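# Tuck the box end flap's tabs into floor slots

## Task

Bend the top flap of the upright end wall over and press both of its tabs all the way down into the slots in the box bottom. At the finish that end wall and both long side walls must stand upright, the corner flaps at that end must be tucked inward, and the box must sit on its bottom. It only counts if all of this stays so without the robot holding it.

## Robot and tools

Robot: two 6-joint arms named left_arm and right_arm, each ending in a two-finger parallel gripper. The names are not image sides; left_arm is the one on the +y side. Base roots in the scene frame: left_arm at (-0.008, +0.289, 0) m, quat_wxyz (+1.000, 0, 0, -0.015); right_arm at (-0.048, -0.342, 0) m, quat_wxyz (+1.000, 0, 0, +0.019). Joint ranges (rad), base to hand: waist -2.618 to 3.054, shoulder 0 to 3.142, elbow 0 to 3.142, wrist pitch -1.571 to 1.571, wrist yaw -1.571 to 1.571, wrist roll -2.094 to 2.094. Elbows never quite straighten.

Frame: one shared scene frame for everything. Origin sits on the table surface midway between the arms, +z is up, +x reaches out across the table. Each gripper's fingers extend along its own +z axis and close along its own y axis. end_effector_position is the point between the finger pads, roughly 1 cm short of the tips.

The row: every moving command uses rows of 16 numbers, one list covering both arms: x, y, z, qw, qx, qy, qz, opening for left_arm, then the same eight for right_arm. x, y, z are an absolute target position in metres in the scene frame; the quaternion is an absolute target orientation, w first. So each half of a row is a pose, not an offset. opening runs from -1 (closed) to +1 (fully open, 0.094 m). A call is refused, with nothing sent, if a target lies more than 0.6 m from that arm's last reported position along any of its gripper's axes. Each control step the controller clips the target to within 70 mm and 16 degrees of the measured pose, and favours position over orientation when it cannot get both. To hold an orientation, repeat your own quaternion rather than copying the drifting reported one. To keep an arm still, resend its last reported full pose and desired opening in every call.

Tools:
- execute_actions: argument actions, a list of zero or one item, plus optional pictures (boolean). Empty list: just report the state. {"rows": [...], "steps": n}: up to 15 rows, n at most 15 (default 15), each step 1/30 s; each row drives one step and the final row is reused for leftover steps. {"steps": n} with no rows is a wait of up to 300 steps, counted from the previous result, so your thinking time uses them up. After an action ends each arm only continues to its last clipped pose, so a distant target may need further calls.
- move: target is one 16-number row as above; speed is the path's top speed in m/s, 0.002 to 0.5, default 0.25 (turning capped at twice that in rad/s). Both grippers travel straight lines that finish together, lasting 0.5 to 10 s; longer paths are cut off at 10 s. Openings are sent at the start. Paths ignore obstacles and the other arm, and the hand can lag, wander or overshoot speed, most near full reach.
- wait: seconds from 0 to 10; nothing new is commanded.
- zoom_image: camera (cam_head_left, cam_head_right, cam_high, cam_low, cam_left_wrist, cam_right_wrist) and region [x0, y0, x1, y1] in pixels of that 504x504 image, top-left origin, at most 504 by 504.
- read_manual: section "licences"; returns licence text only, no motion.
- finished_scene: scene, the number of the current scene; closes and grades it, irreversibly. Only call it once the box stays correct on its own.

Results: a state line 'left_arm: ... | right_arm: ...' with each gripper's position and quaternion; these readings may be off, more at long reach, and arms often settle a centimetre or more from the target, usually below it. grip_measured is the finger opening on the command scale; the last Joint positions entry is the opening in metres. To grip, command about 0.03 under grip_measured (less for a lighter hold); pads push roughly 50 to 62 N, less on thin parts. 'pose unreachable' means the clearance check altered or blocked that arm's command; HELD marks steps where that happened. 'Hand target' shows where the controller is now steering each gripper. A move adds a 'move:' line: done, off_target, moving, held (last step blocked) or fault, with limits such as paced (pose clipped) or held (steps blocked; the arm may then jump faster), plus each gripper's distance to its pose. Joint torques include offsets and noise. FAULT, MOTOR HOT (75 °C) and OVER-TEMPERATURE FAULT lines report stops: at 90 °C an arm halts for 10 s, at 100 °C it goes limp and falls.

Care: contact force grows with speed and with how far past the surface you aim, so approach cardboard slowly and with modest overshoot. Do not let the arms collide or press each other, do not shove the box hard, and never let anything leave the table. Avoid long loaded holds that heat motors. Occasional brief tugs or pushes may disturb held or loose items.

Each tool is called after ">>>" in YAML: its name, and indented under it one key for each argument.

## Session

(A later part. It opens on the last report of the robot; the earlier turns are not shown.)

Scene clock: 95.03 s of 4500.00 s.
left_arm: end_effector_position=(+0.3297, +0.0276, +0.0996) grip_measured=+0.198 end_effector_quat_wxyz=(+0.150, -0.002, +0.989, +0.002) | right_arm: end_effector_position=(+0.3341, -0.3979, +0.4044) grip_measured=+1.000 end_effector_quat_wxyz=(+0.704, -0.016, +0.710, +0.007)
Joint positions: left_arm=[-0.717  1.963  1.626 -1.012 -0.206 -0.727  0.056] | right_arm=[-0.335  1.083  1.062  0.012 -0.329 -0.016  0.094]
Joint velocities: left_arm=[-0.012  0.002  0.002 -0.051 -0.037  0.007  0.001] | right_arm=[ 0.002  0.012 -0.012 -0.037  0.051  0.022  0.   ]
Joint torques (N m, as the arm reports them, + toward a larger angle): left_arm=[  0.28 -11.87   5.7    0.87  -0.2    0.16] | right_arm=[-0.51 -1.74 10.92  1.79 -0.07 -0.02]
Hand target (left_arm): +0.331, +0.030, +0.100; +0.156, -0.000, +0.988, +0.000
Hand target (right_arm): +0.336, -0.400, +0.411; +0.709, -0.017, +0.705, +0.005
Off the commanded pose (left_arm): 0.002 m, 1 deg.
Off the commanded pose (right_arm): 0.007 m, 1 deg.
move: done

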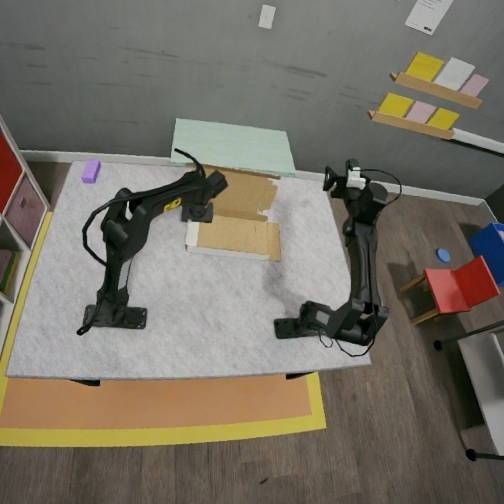

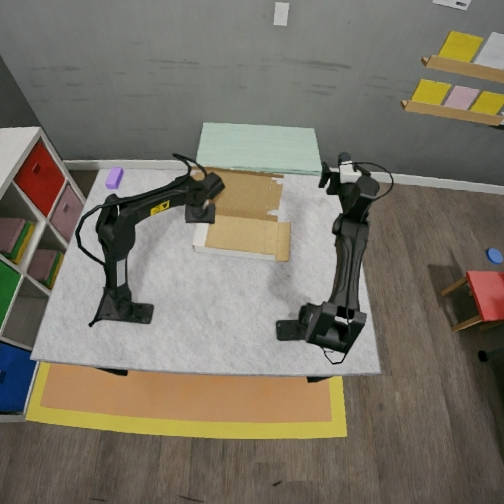

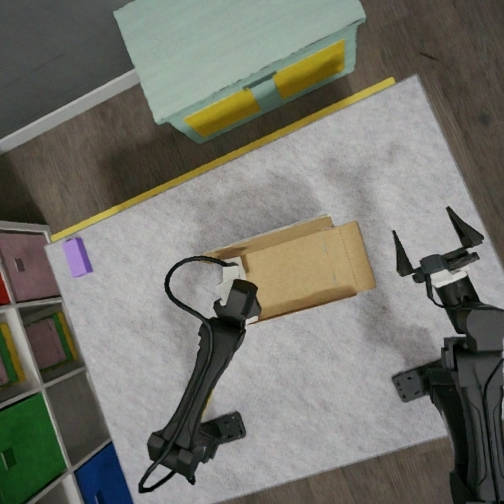

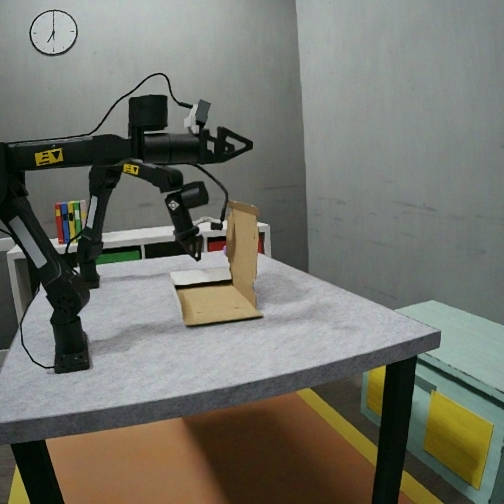

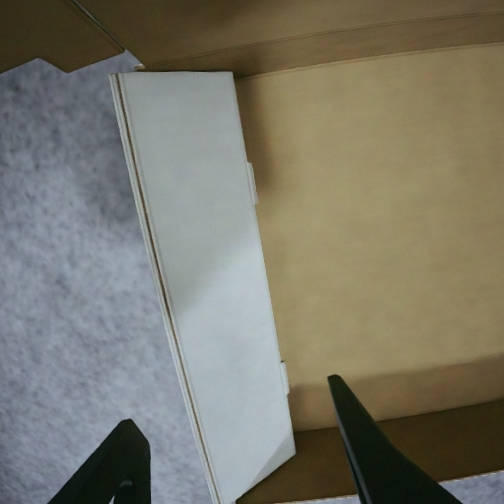

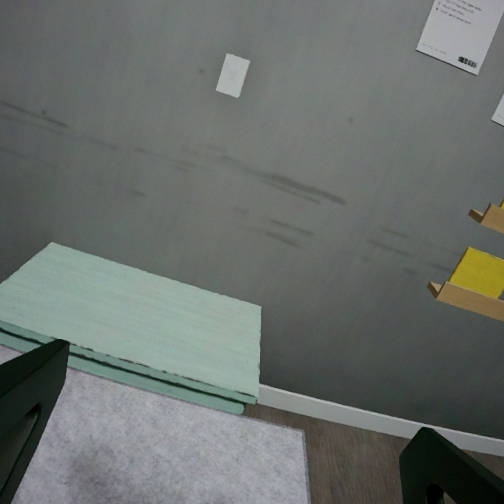

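>>> move:
  target: [0.33,0.044,0.085,0.156,0,0.988,0,0,0.3363,-0.40,0.4109,0.709,-0.017,0.705,0.005,1]
  speed: 0.05

>>> move:
  target: [0.33,0.044,0.05,0.156,0,0.988,0,0,0.3363,-0.40,0.4109,0.709,-0.017,0.705,0.005,1]
  speed: 0.04

Scene clock: 100.07 s of 4500.00 s.
left_arm: end_effector_position=(+0.3297, +0.0418, +0.0842) grip_measured=+0.002 end_effector_quat_wxyz=(+0.152, -0.001, +0.988, +0.004) | right_arm: end_effector_position=(+0.3341, -0.3979, +0.4044) grip_measured=+1.000 end_effector_quat_wxyz=(+0.704, -0.016, +0.710, +0.007)
Joint positions: left_arm=[-0.692  1.934  1.523 -0.933 -0.206 -0.699  0.047] | right_arm=[-0.335  1.083  1.062  0.012 -0.329 -0.016  0.094]
Joint velocities: left_arm=[ 0.012 -0.022  0.002  0.007 -0.081  0.007 -0.001] | right_arm=[-0.007  0.007 -0.002 -0.037  0.022 -0.037  0.   ]
Joint torques (N m, as the arm reports them, + toward a larger angle): left_arm=[  0.56 -11.6    5.64   0.9   -0.12   0.15] | right_arm=[-0.51 -1.73 10.92  1.78 -0.08 -0.02]
Hand target (left_arm): +0.330, +0.044, +0.085; +0.156, -0.000, +0.988, +0.000
Hand target (right_arm): +0.336, -0.400, +0.411; +0.709, -0.017, +0.705, +0.005
Off the commanded pose (left_arm): 0.002 m, 1 deg.
Off the commanded pose (right_arm): 0.007 m, 1 deg.
After step 90, 1.07 s passed at rest.
move: done

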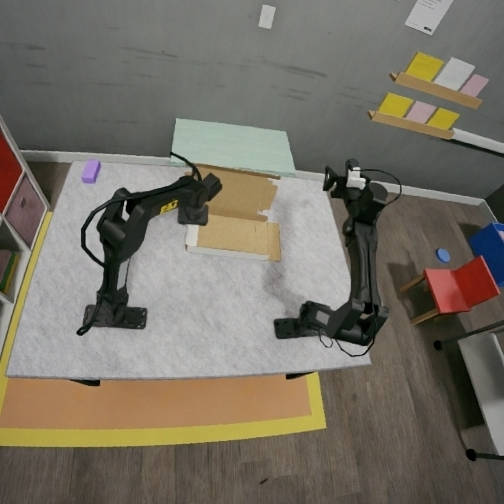

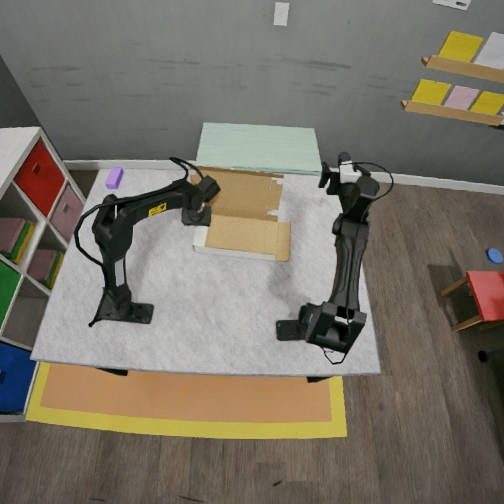

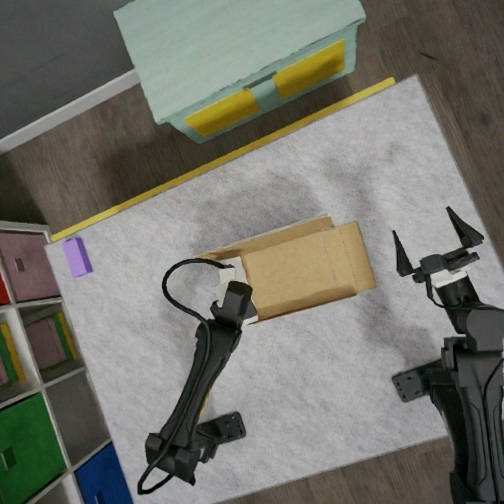

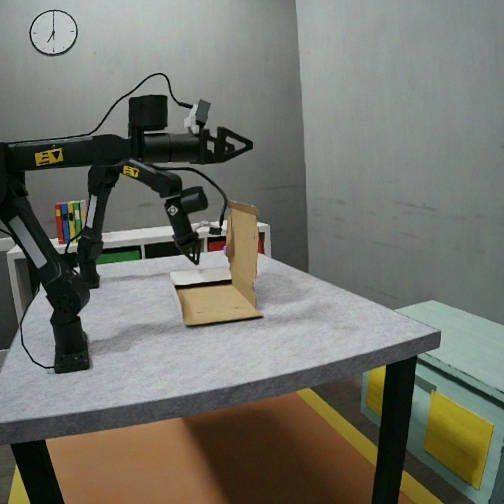

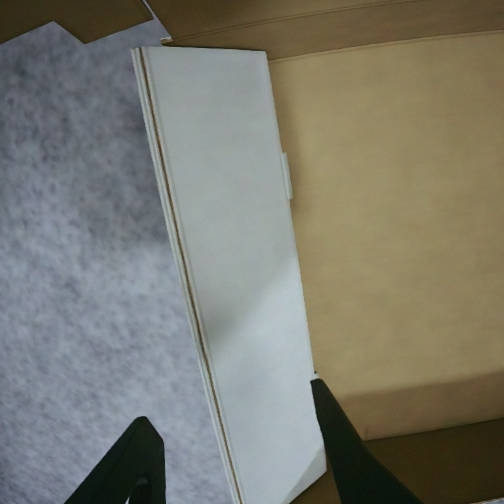

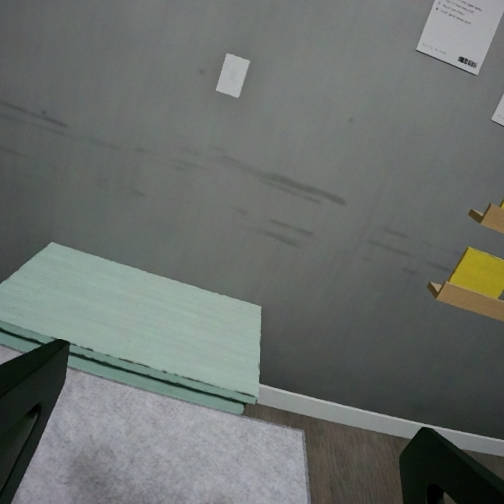

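Scene clock: 101.40 s of 4500.00 s.
left_arm: end_effector_position=(+0.3306, +0.0411, +0.0605) grip_measured=+0.002 end_effector_quat_wxyz=(+0.163, -0.002, +0.987, -0.005) | right_arm: end_effector_position=(+0.3341, -0.3979, +0.4044) grip_measured=+1.000 end_effector_quat_wxyz=(+0.704, -0.016, +0.710, +0.007)
Joint positions: left_arm=[-0.692  1.934  1.42  -0.801 -0.206 -0.699  0.047] | right_arm=[-0.335  1.083  1.062  0.012 -0.329 -0.016  0.094]
Joint velocities: left_arm=[-0.002 -0.007 -0.002 -0.066 -0.095 -0.037 -0.   ] | right_arm=[-0.002 -0.012 -0.002 -0.007 -0.081 -0.051  0.   ]
Joint torques (N m, as the arm reports them, + toward a larger angle): left_arm=[ 0.45 -9.18  5.7   0.92 -0.13  0.13] | right_arm=[-0.51 -1.73 10.92  1.79 -0.08 -0.02]
Hand target (left_arm): +0.330, +0.044, +0.050; +0.156, -0.000, +0.988, +0.000
Hand target (right_arm): +0.336, -0.400, +0.411; +0.709, -0.017, +0.705, +0.005
Off the commanded pose (left_arm): 0.011 m, 1 deg.
Off the commanded pose (right_arm): 0.007 m, 1 deg.
move: off_target (left_arm)

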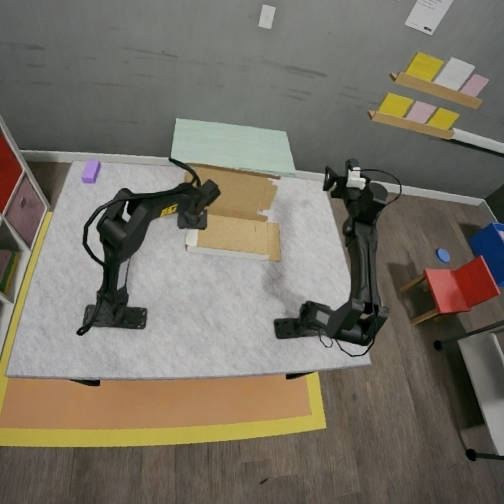

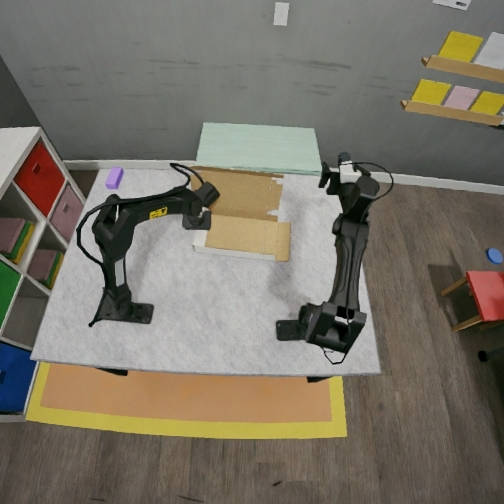

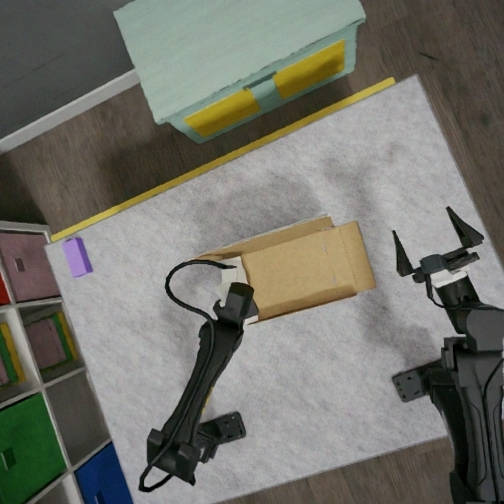

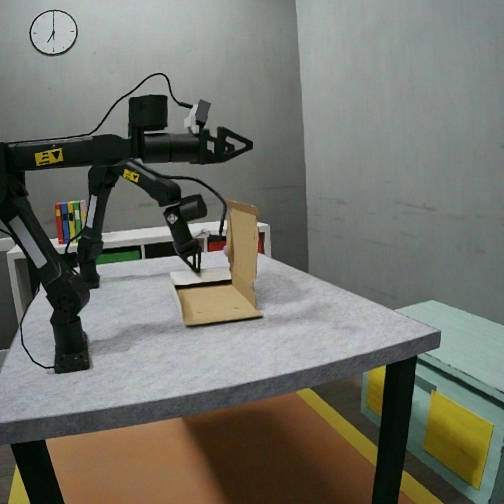

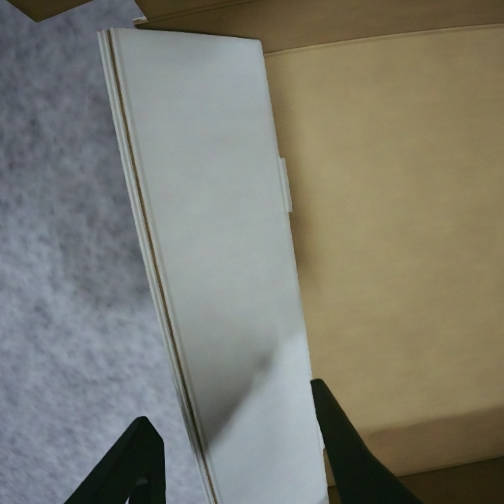

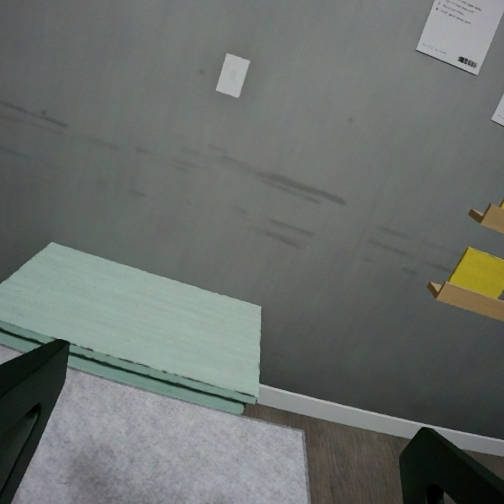

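>>> move:
  target: [0.33,0.048,0.025,0.156,0,0.988,0,-0.1,0.3363,-0.40,0.4109,0.709,-0.017,0.705,0.005,1]
  speed: 0.03

>>> move:
  target: [0.33,0.052,0.015,0.156,0,0.988,0,-0.4,0.3363,-0.40,0.4109,0.709,-0.017,0.705,0.005,1]
  speed: 0.03

Scene clock: 106.00 s of 4500.00 s.
left_arm: end_effector_position=(+0.3314, +0.0433, +0.0362) grip_measured=-0.098 end_effector_quat_wxyz=(+0.164, -0.002, +0.986, -0.006) | right_arm: end_effector_position=(+0.3341, -0.3979, +0.4044) grip_measured=+1.000 end_effector_quat_wxyz=(+0.704, -0.016, +0.710, +0.007)
Joint positions: left_arm=[-0.686  1.956  1.349 -0.703 -0.204 -0.691  0.042] | right_arm=[-0.335  1.083  1.062  0.012 -0.329 -0.016  0.094]
Joint velocities: left_arm=[-0.012  0.027  0.002  0.037  0.007 -0.022  0.002] | right_arm=[ 0.002 -0.007 -0.007  0.007  0.007 -0.022  0.   ]
Joint torques (N m, as the arm reports them, + toward a larger angle): left_arm=[ 0.66 -9.26  5.38  0.94 -0.11  0.19] | right_arm=[-0.5  -1.73 10.92  1.79 -0.08 -0.02]
Hand target (left_arm): +0.330, +0.048, +0.025; +0.156, -0.000, +0.988, -0.000
Hand target (right_arm): +0.336, -0.400, +0.411; +0.709, -0.017, +0.705, +0.005
Off the commanded pose (left_arm): 0.012 m, 1 deg.
Off the commanded pose (right_arm): 0.007 m, 1 deg.
After step 90, 0.07 s passed at rest.
move: off_target (left_arm)

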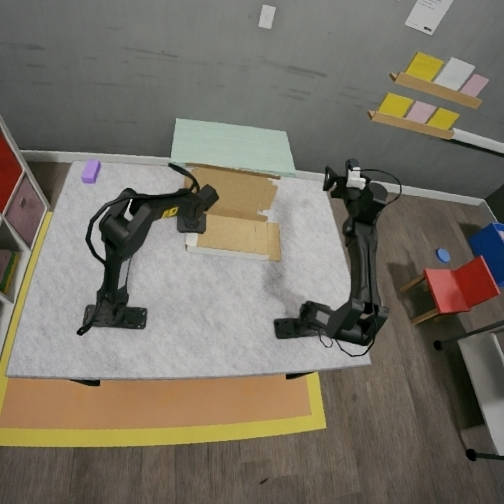

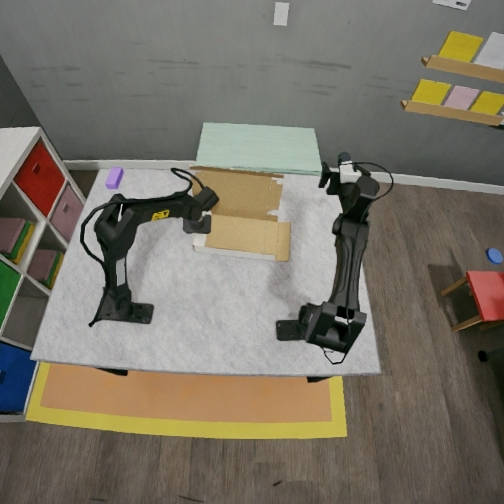

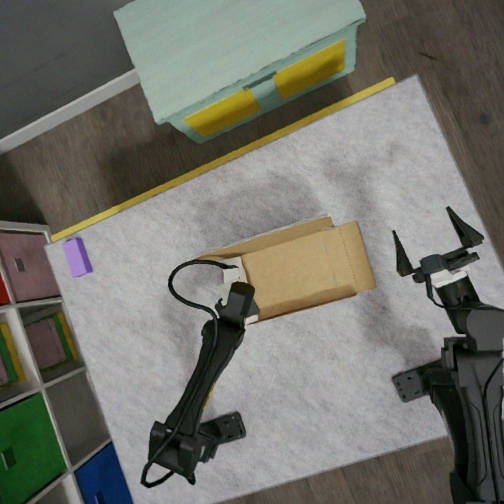

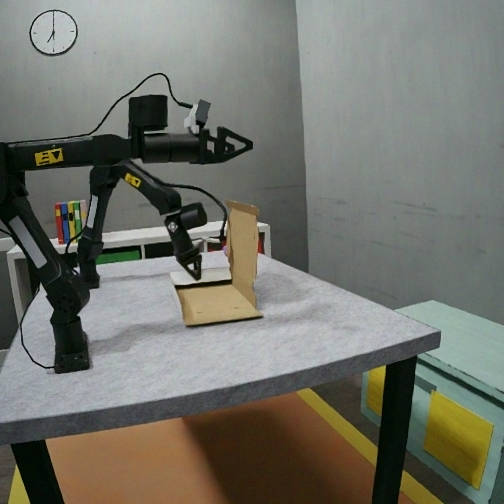

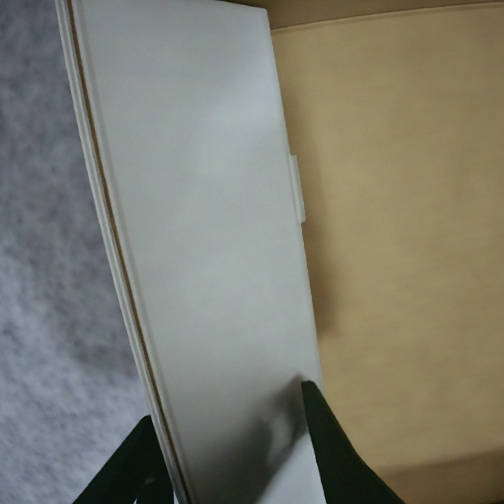

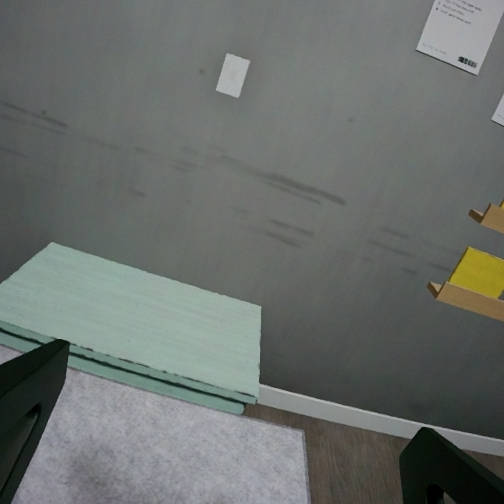

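Scene clock: 107.00 s of 4500.00 s.
left_arm: end_effector_position=(+0.3337, +0.0412, +0.0321) grip_measured=-0.398 end_effector_quat_wxyz=(+0.170, +0.001, +0.985, -0.016) | right_arm: end_effector_position=(+0.3341, -0.3979, +0.4044) grip_measured=+1.000 end_effector_quat_wxyz=(+0.704, -0.016, +0.710, +0.007)
Joint positions: left_arm=[-0.683  1.956  1.327 -0.658 -0.196 -0.682  0.028] | right_arm=[-0.335  1.083  1.062  0.012 -0.329 -0.016  0.094]
Joint velocities: left_arm=[ 0.012 -0.007  0.012  0.051  0.051 -0.051  0.   ] | right_arm=[-0.017  0.002 -0.002 -0.007  0.037 -0.007  0.   ]
Joint torques (N m, as the arm reports them, + toward a larger angle): left_arm=[ 0.98 -8.8   4.2   0.98 -0.19  0.14] | right_arm=[-0.51 -1.74 10.91  1.79 -0.08 -0.02]
Hand target (left_arm): +0.329, +0.052, +0.016; +0.156, +0.000, +0.988, -0.000
Hand target (right_arm): +0.336, -0.400, +0.411; +0.709, -0.017, +0.705, +0.005
Off the commanded pose (left_arm): 0.021 m, 2 deg.
Off the commanded pose (right_arm): 0.007 m, 1 deg.
move: off_target (left_arm)

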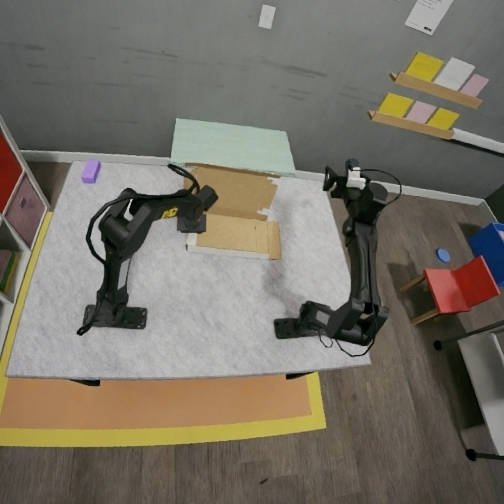

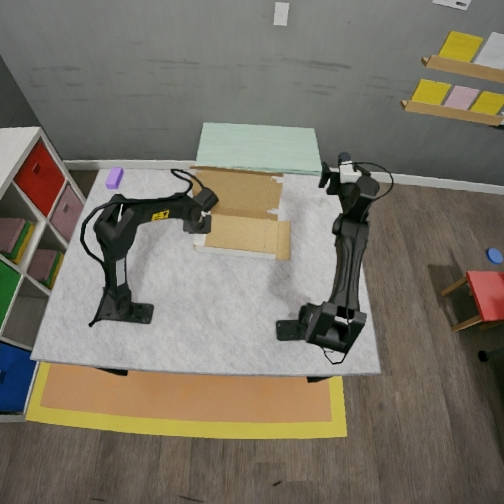

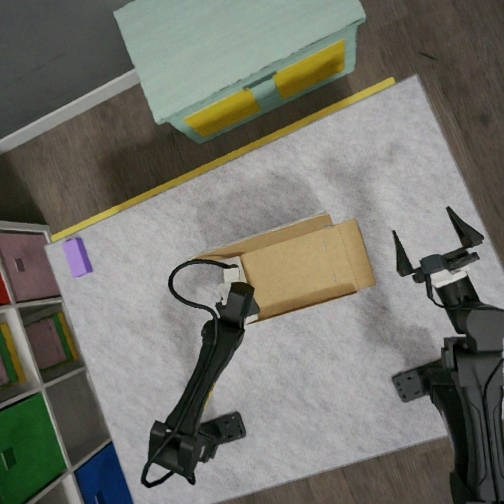

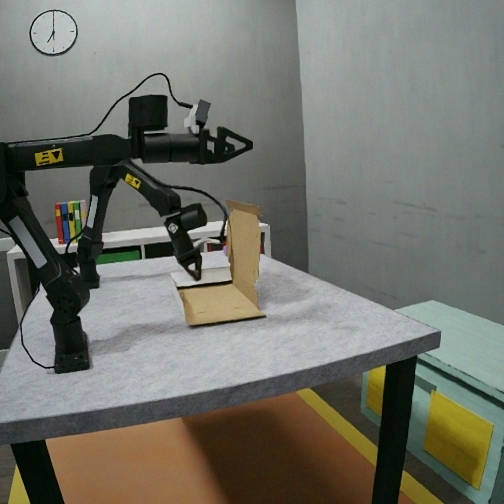

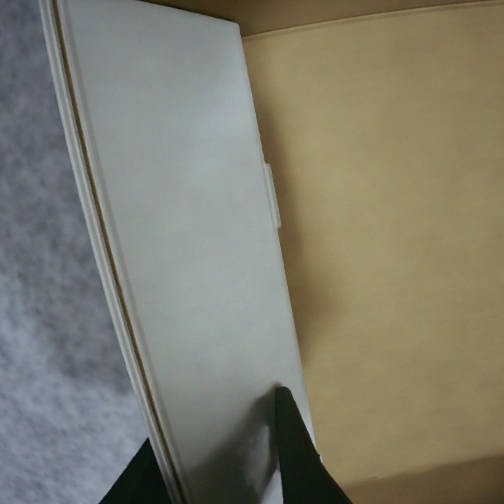

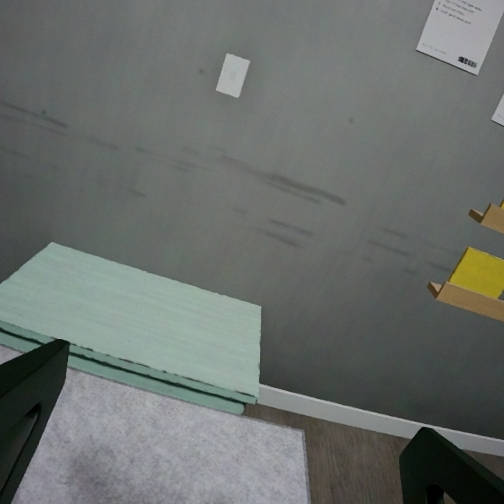

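Working. Continue closing.

>>> move:
  target: [0.33,0.047,0.012,0.156,0,0.988,0,-0.6,0.3363,-0.40,0.4109,0.709,-0.017,0.705,0.005,1]
  speed: 0.01

>>> move:
  target: [0.33,0.047,0.012,0.156,0,0.988,0,-0.85,0.3363,-0.40,0.4109,0.709,-0.017,0.705,0.005,1]
  speed: 0.01

Scene clock: 112.80 s of 4500.00 s.
left_arm: end_effector_position=(+0.3341, +0.0406, +0.0317) grip_measured=-0.596 end_effector_quat_wxyz=(+0.170, +0.001, +0.985, -0.017) | right_arm: end_effector_position=(+0.3341, -0.3979, +0.4044) grip_measured=+1.000 end_effector_quat_wxyz=(+0.704, -0.016, +0.710, +0.007)
Joint positions: left_arm=[-0.683  1.958  1.327 -0.655 -0.195 -0.681  0.019] | right_arm=[-0.335  1.083  1.062  0.012 -0.329 -0.016  0.094]
Joint velocities: left_arm=[ 0.032  0.002 -0.007 -0.066  0.022 -0.022 -0.001] | right_arm=[-0.002 -0.017 -0.002 -0.081  0.037  0.051  0.   ]
Joint torques (N m, as the arm reports them, + toward a larger angle): left_arm=[ 0.21 -7.73  5.12  0.92 -0.23  0.  ] | right_arm=[-0.5  -1.73 10.92  1.79 -0.08 -0.02]
Hand target (left_arm): +0.329, +0.048, +0.012; +0.156, -0.000, +0.988, +0.000
Hand target (right_arm): +0.336, -0.400, +0.411; +0.709, -0.017, +0.705, +0.005
Off the commanded pose (left_arm): 0.021 m, 3 deg.
Off the commanded pose (right_arm): 0.007 m, 1 deg.
After step 90, 0.47 s passed at rest.
move: off_target (left_arm)

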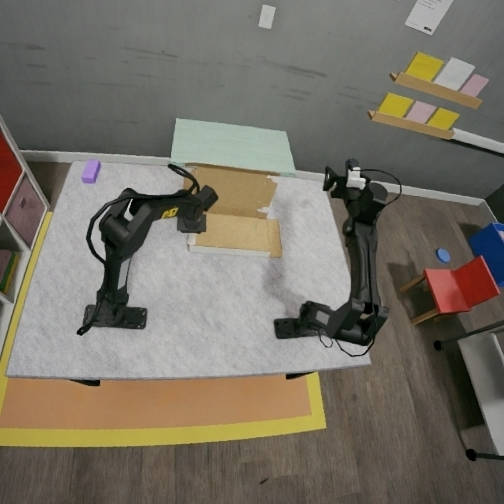

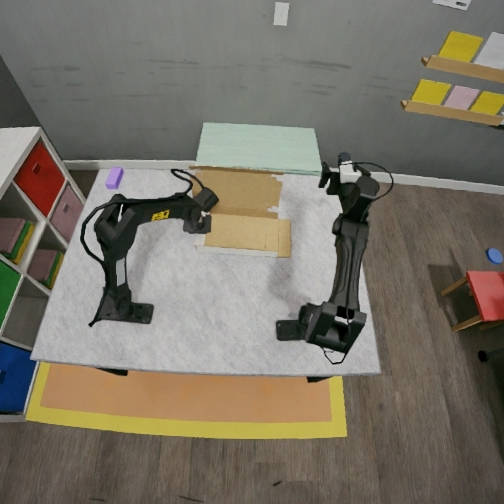

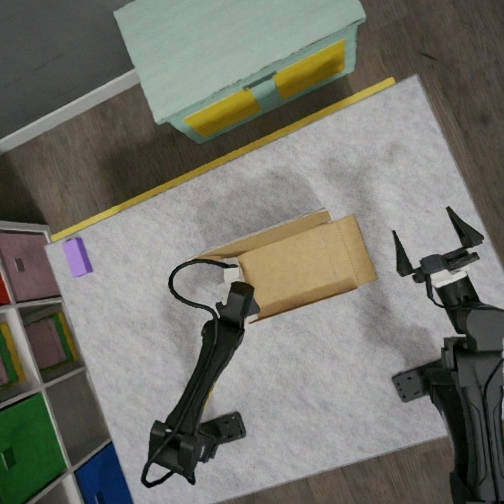

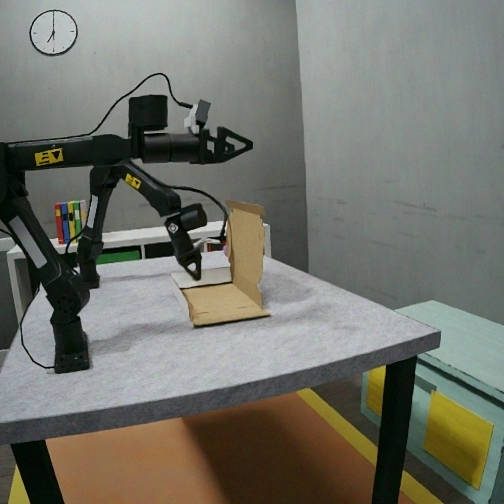

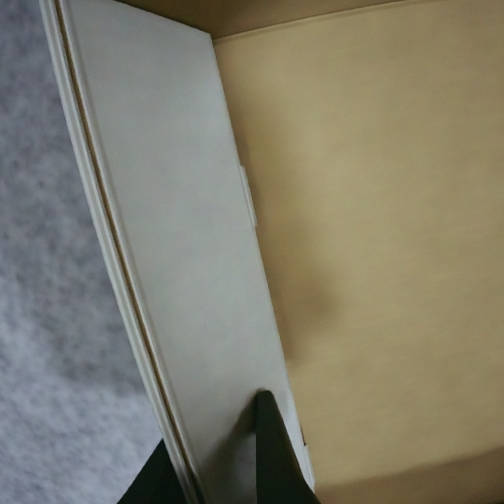

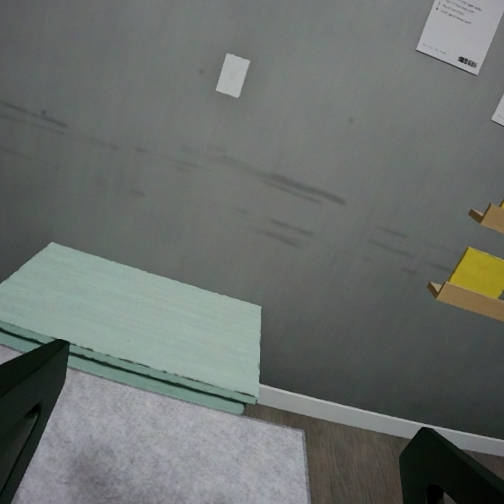

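Scene clock: 115.23 s of 4500.00 s.
left_arm: end_effector_position=(+0.3339, +0.0406, +0.0309) grip_measured=-0.845 end_effector_quat_wxyz=(+0.169, +0.001, +0.985, -0.016) | right_arm: end_effector_position=(+0.3341, -0.3979, +0.4044) grip_measured=+1.000 end_effector_quat_wxyz=(+0.704, -0.016, +0.710, +0.007)
Joint positions: left_arm=[-0.683  1.96   1.327 -0.655 -0.194 -0.681  0.007] | right_arm=[-0.335  1.083  1.062  0.012 -0.329 -0.016  0.094]
Joint velocities: left_arm=[-0.002  0.007 -0.012 -0.066 -0.051  0.007 -0.   ] | right_arm=[-0.012  0.002 -0.002  0.007  0.007 -0.007  0.   ]
Joint torques (N m, as the arm reports them, + toward a larger angle): left_arm=[ 0.2  -7.81  5.14  0.93 -0.25  0.03] | right_arm=[-0.5  -1.74 10.91  1.79 -0.08 -0.02]
Hand target (left_arm): +0.329, +0.047, +0.012; +0.156, -0.000, +0.988, +0.000
Hand target (right_arm): +0.336, -0.400, +0.411; +0.709, -0.017, +0.705, +0.005
Off the commanded pose (left_arm): 0.020 m, 2 deg.
Off the commanded pose (right_arm): 0.007 m, 1 deg.
move: off_target (left_arm)

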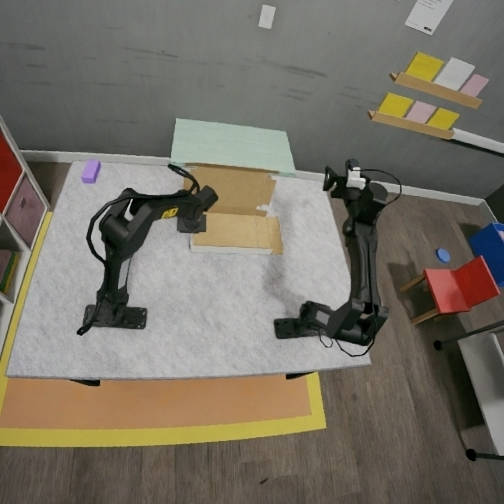

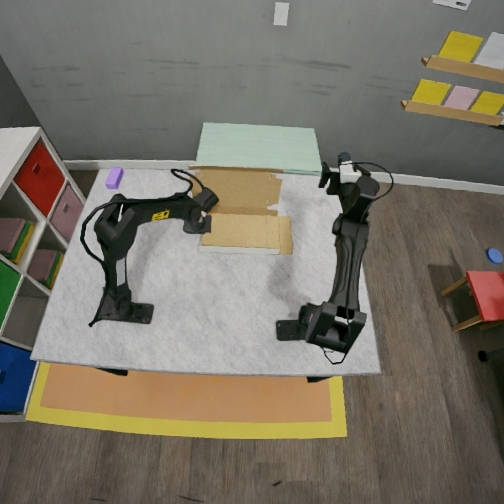

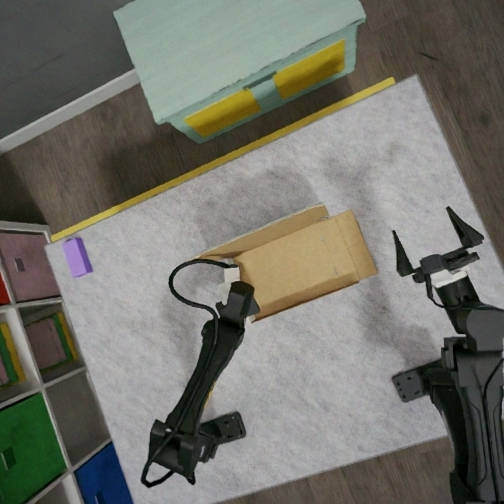

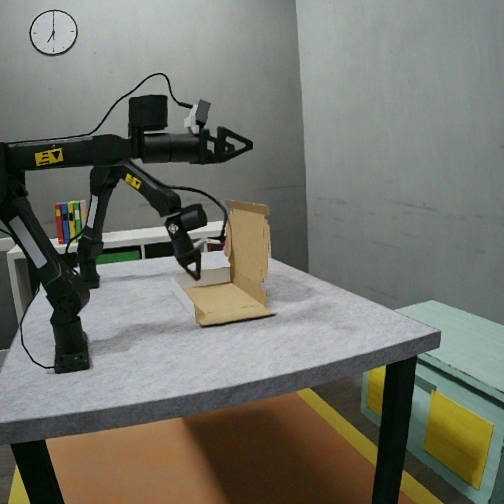

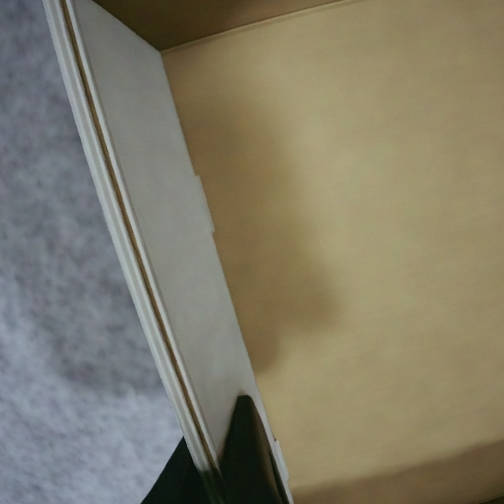

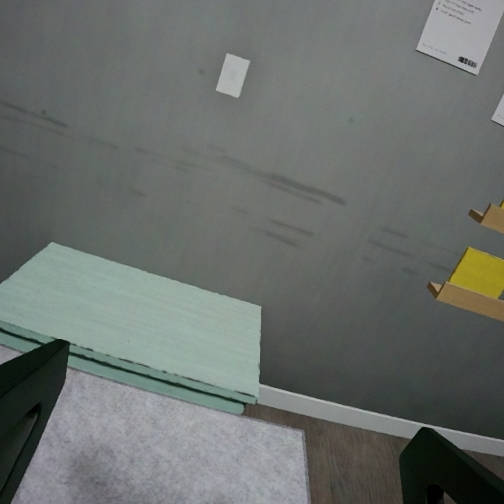

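>>> move:
  target: [0.333,0.041,0.035,0.156,0,0.988,0,-0.5,0.3363,-0.40,0.4109,0.709,-0.017,0.705,0.005,1]
  speed: 0.02

>>> move:
  target: [0.32,0.02,0.13,0.156,0,0.988,0,-0.5,0.3363,-0.40,0.4109,0.709,-0.017,0.705,0.005,1]
  speed: 0.08

Scene clock: 120.73 s of 4500.00 s.
left_arm: end_effector_position=(+0.3339, +0.0406, +0.0356) grip_measured=-0.502 end_effector_quat_wxyz=(+0.162, +0.002, +0.987, -0.010) | right_arm: end_effector_position=(+0.3341, -0.3979, +0.4044) grip_measured=+1.000 end_effector_quat_wxyz=(+0.704, -0.016, +0.710, +0.007)
Joint positions: left_arm=[-0.683  1.968  1.363 -0.703 -0.194 -0.682  0.023] | right_arm=[-0.335  1.083  1.062  0.012 -0.329 -0.016  0.094]
Joint velocities: left_arm=[ 0.002 -0.017  0.017 -0.081 -0.081 -0.007 -0.001] | right_arm=[ 0.002 -0.017 -0.007  0.007  0.037 -0.037  0.   ]
Joint torques (N m, as the arm reports them, + toward a larger angle): left_arm=[-0.52 -9.39  9.36  0.54 -0.22 -0.02] | right_arm=[-0.49 -1.74 10.92  1.78 -0.07 -0.02]
Hand target (left_arm): +0.333, +0.041, +0.035; +0.156, +0.000, +0.988, -0.000
Hand target (right_arm): +0.336, -0.400, +0.411; +0.709, -0.017, +0.705, +0.005
Off the commanded pose (left_arm): 0.001 m, 1 deg.
Off the commanded pose (right_arm): 0.007 m, 1 deg.
After step 90, 1.23 s passed at rest.
move: done

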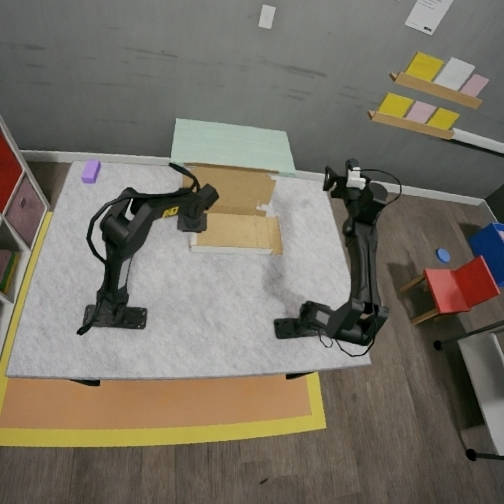

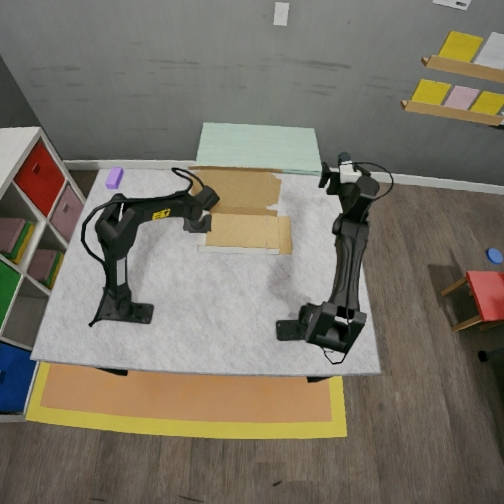

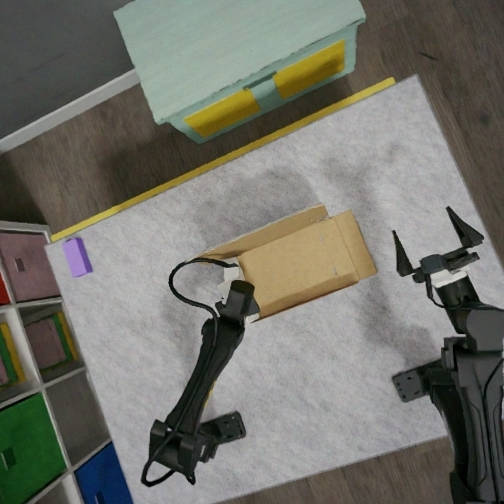

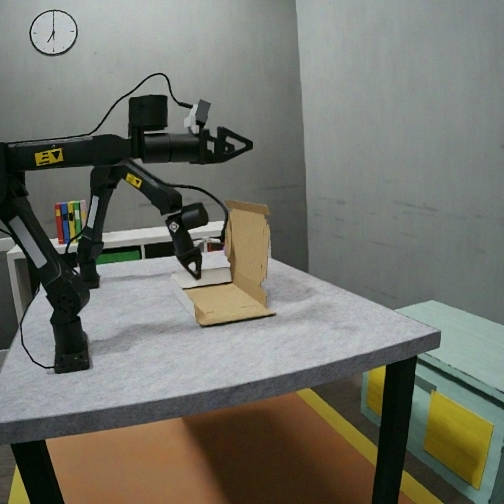

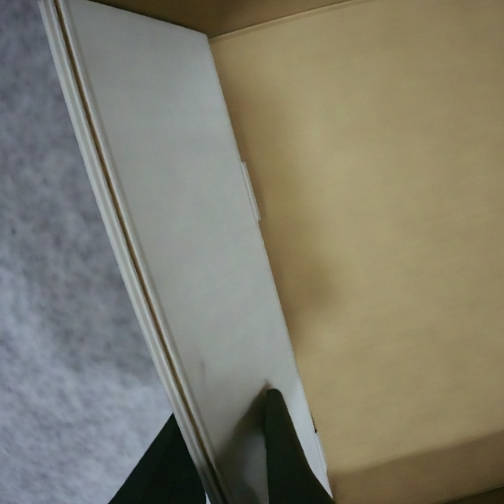

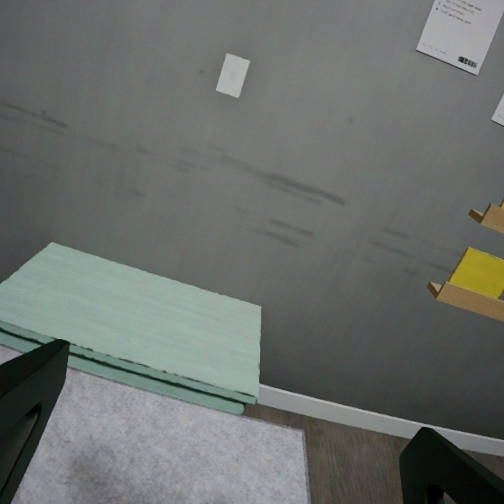

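Scene clock: 122.53 s of 4500.00 s.
left_arm: end_effector_position=(+0.3197, +0.0194, +0.1213) grip_measured=-0.502 end_effector_quat_wxyz=(+0.148, +0.003, +0.989, -0.004) | right_arm: end_effector_position=(+0.3341, -0.3979, +0.4044) grip_measured=+1.000 end_effector_quat_wxyz=(+0.704, -0.016, +0.710, +0.007)
Joint positions: left_arm=[-0.745  1.948  1.693 -1.095 -0.2   -0.746  0.023] | right_arm=[-0.335  1.083  1.062  0.012 -0.329 -0.016  0.094]
Joint velocities: left_arm=[ 0.012 -0.002  0.002 -0.11  -0.066 -0.051  0.   ] | right_arm=[-0.017 -0.007 -0.002 -0.022 -0.037  0.007  0.   ]
Joint torques (N m, as the arm reports them, + toward a larger angle): left_arm=[ -0.6  -10.77   9.78   0.54  -0.36  -0.05] | right_arm=[-0.5  -1.73 10.92  1.79 -0.07 -0.02]
Hand target (left_arm): +0.320, +0.019, +0.130; +0.156, -0.000, +0.988, -0.000
Hand target (right_arm): +0.336, -0.400, +0.411; +0.709, -0.017, +0.705, +0.005
Off the commanded pose (left_arm): 0.009 m, 1 deg.
Off the commanded pose (right_arm): 0.007 m, 1 deg.
move: done

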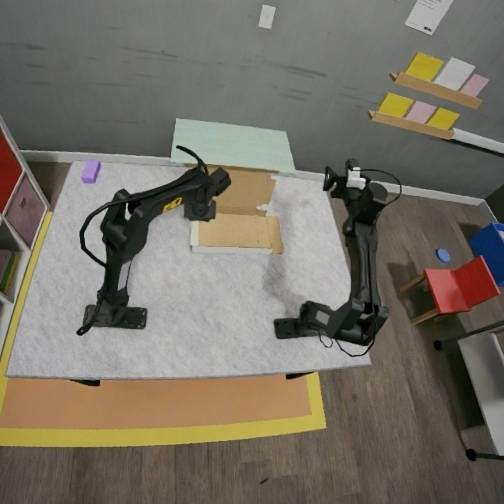

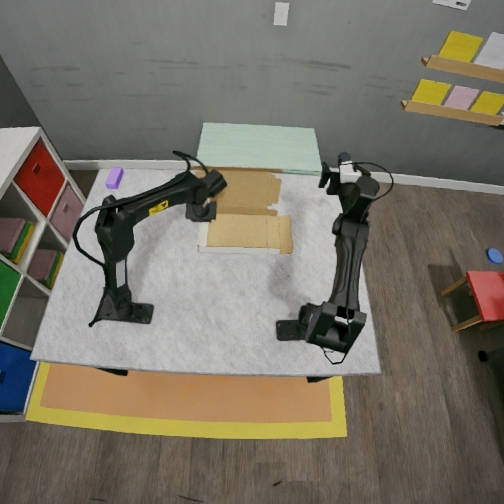

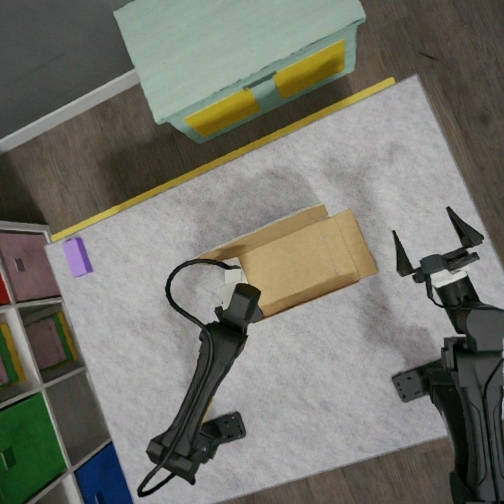

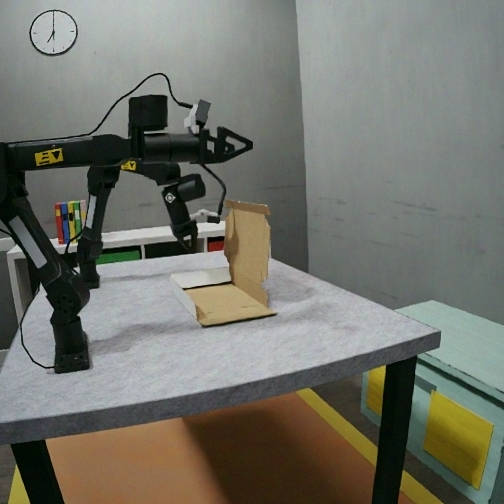

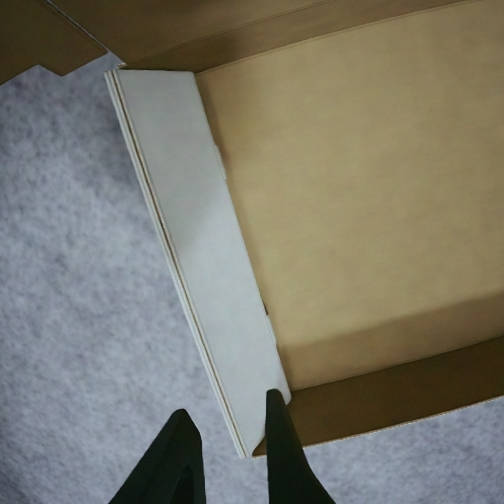

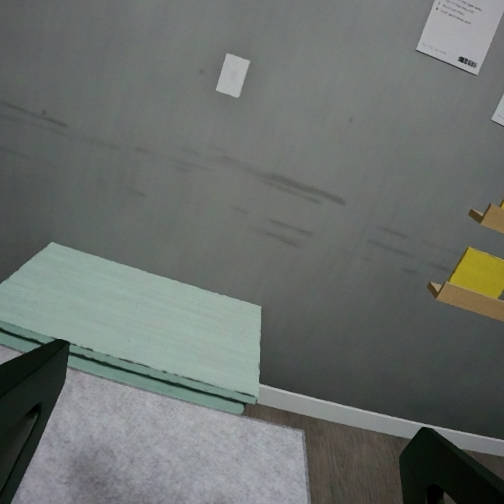

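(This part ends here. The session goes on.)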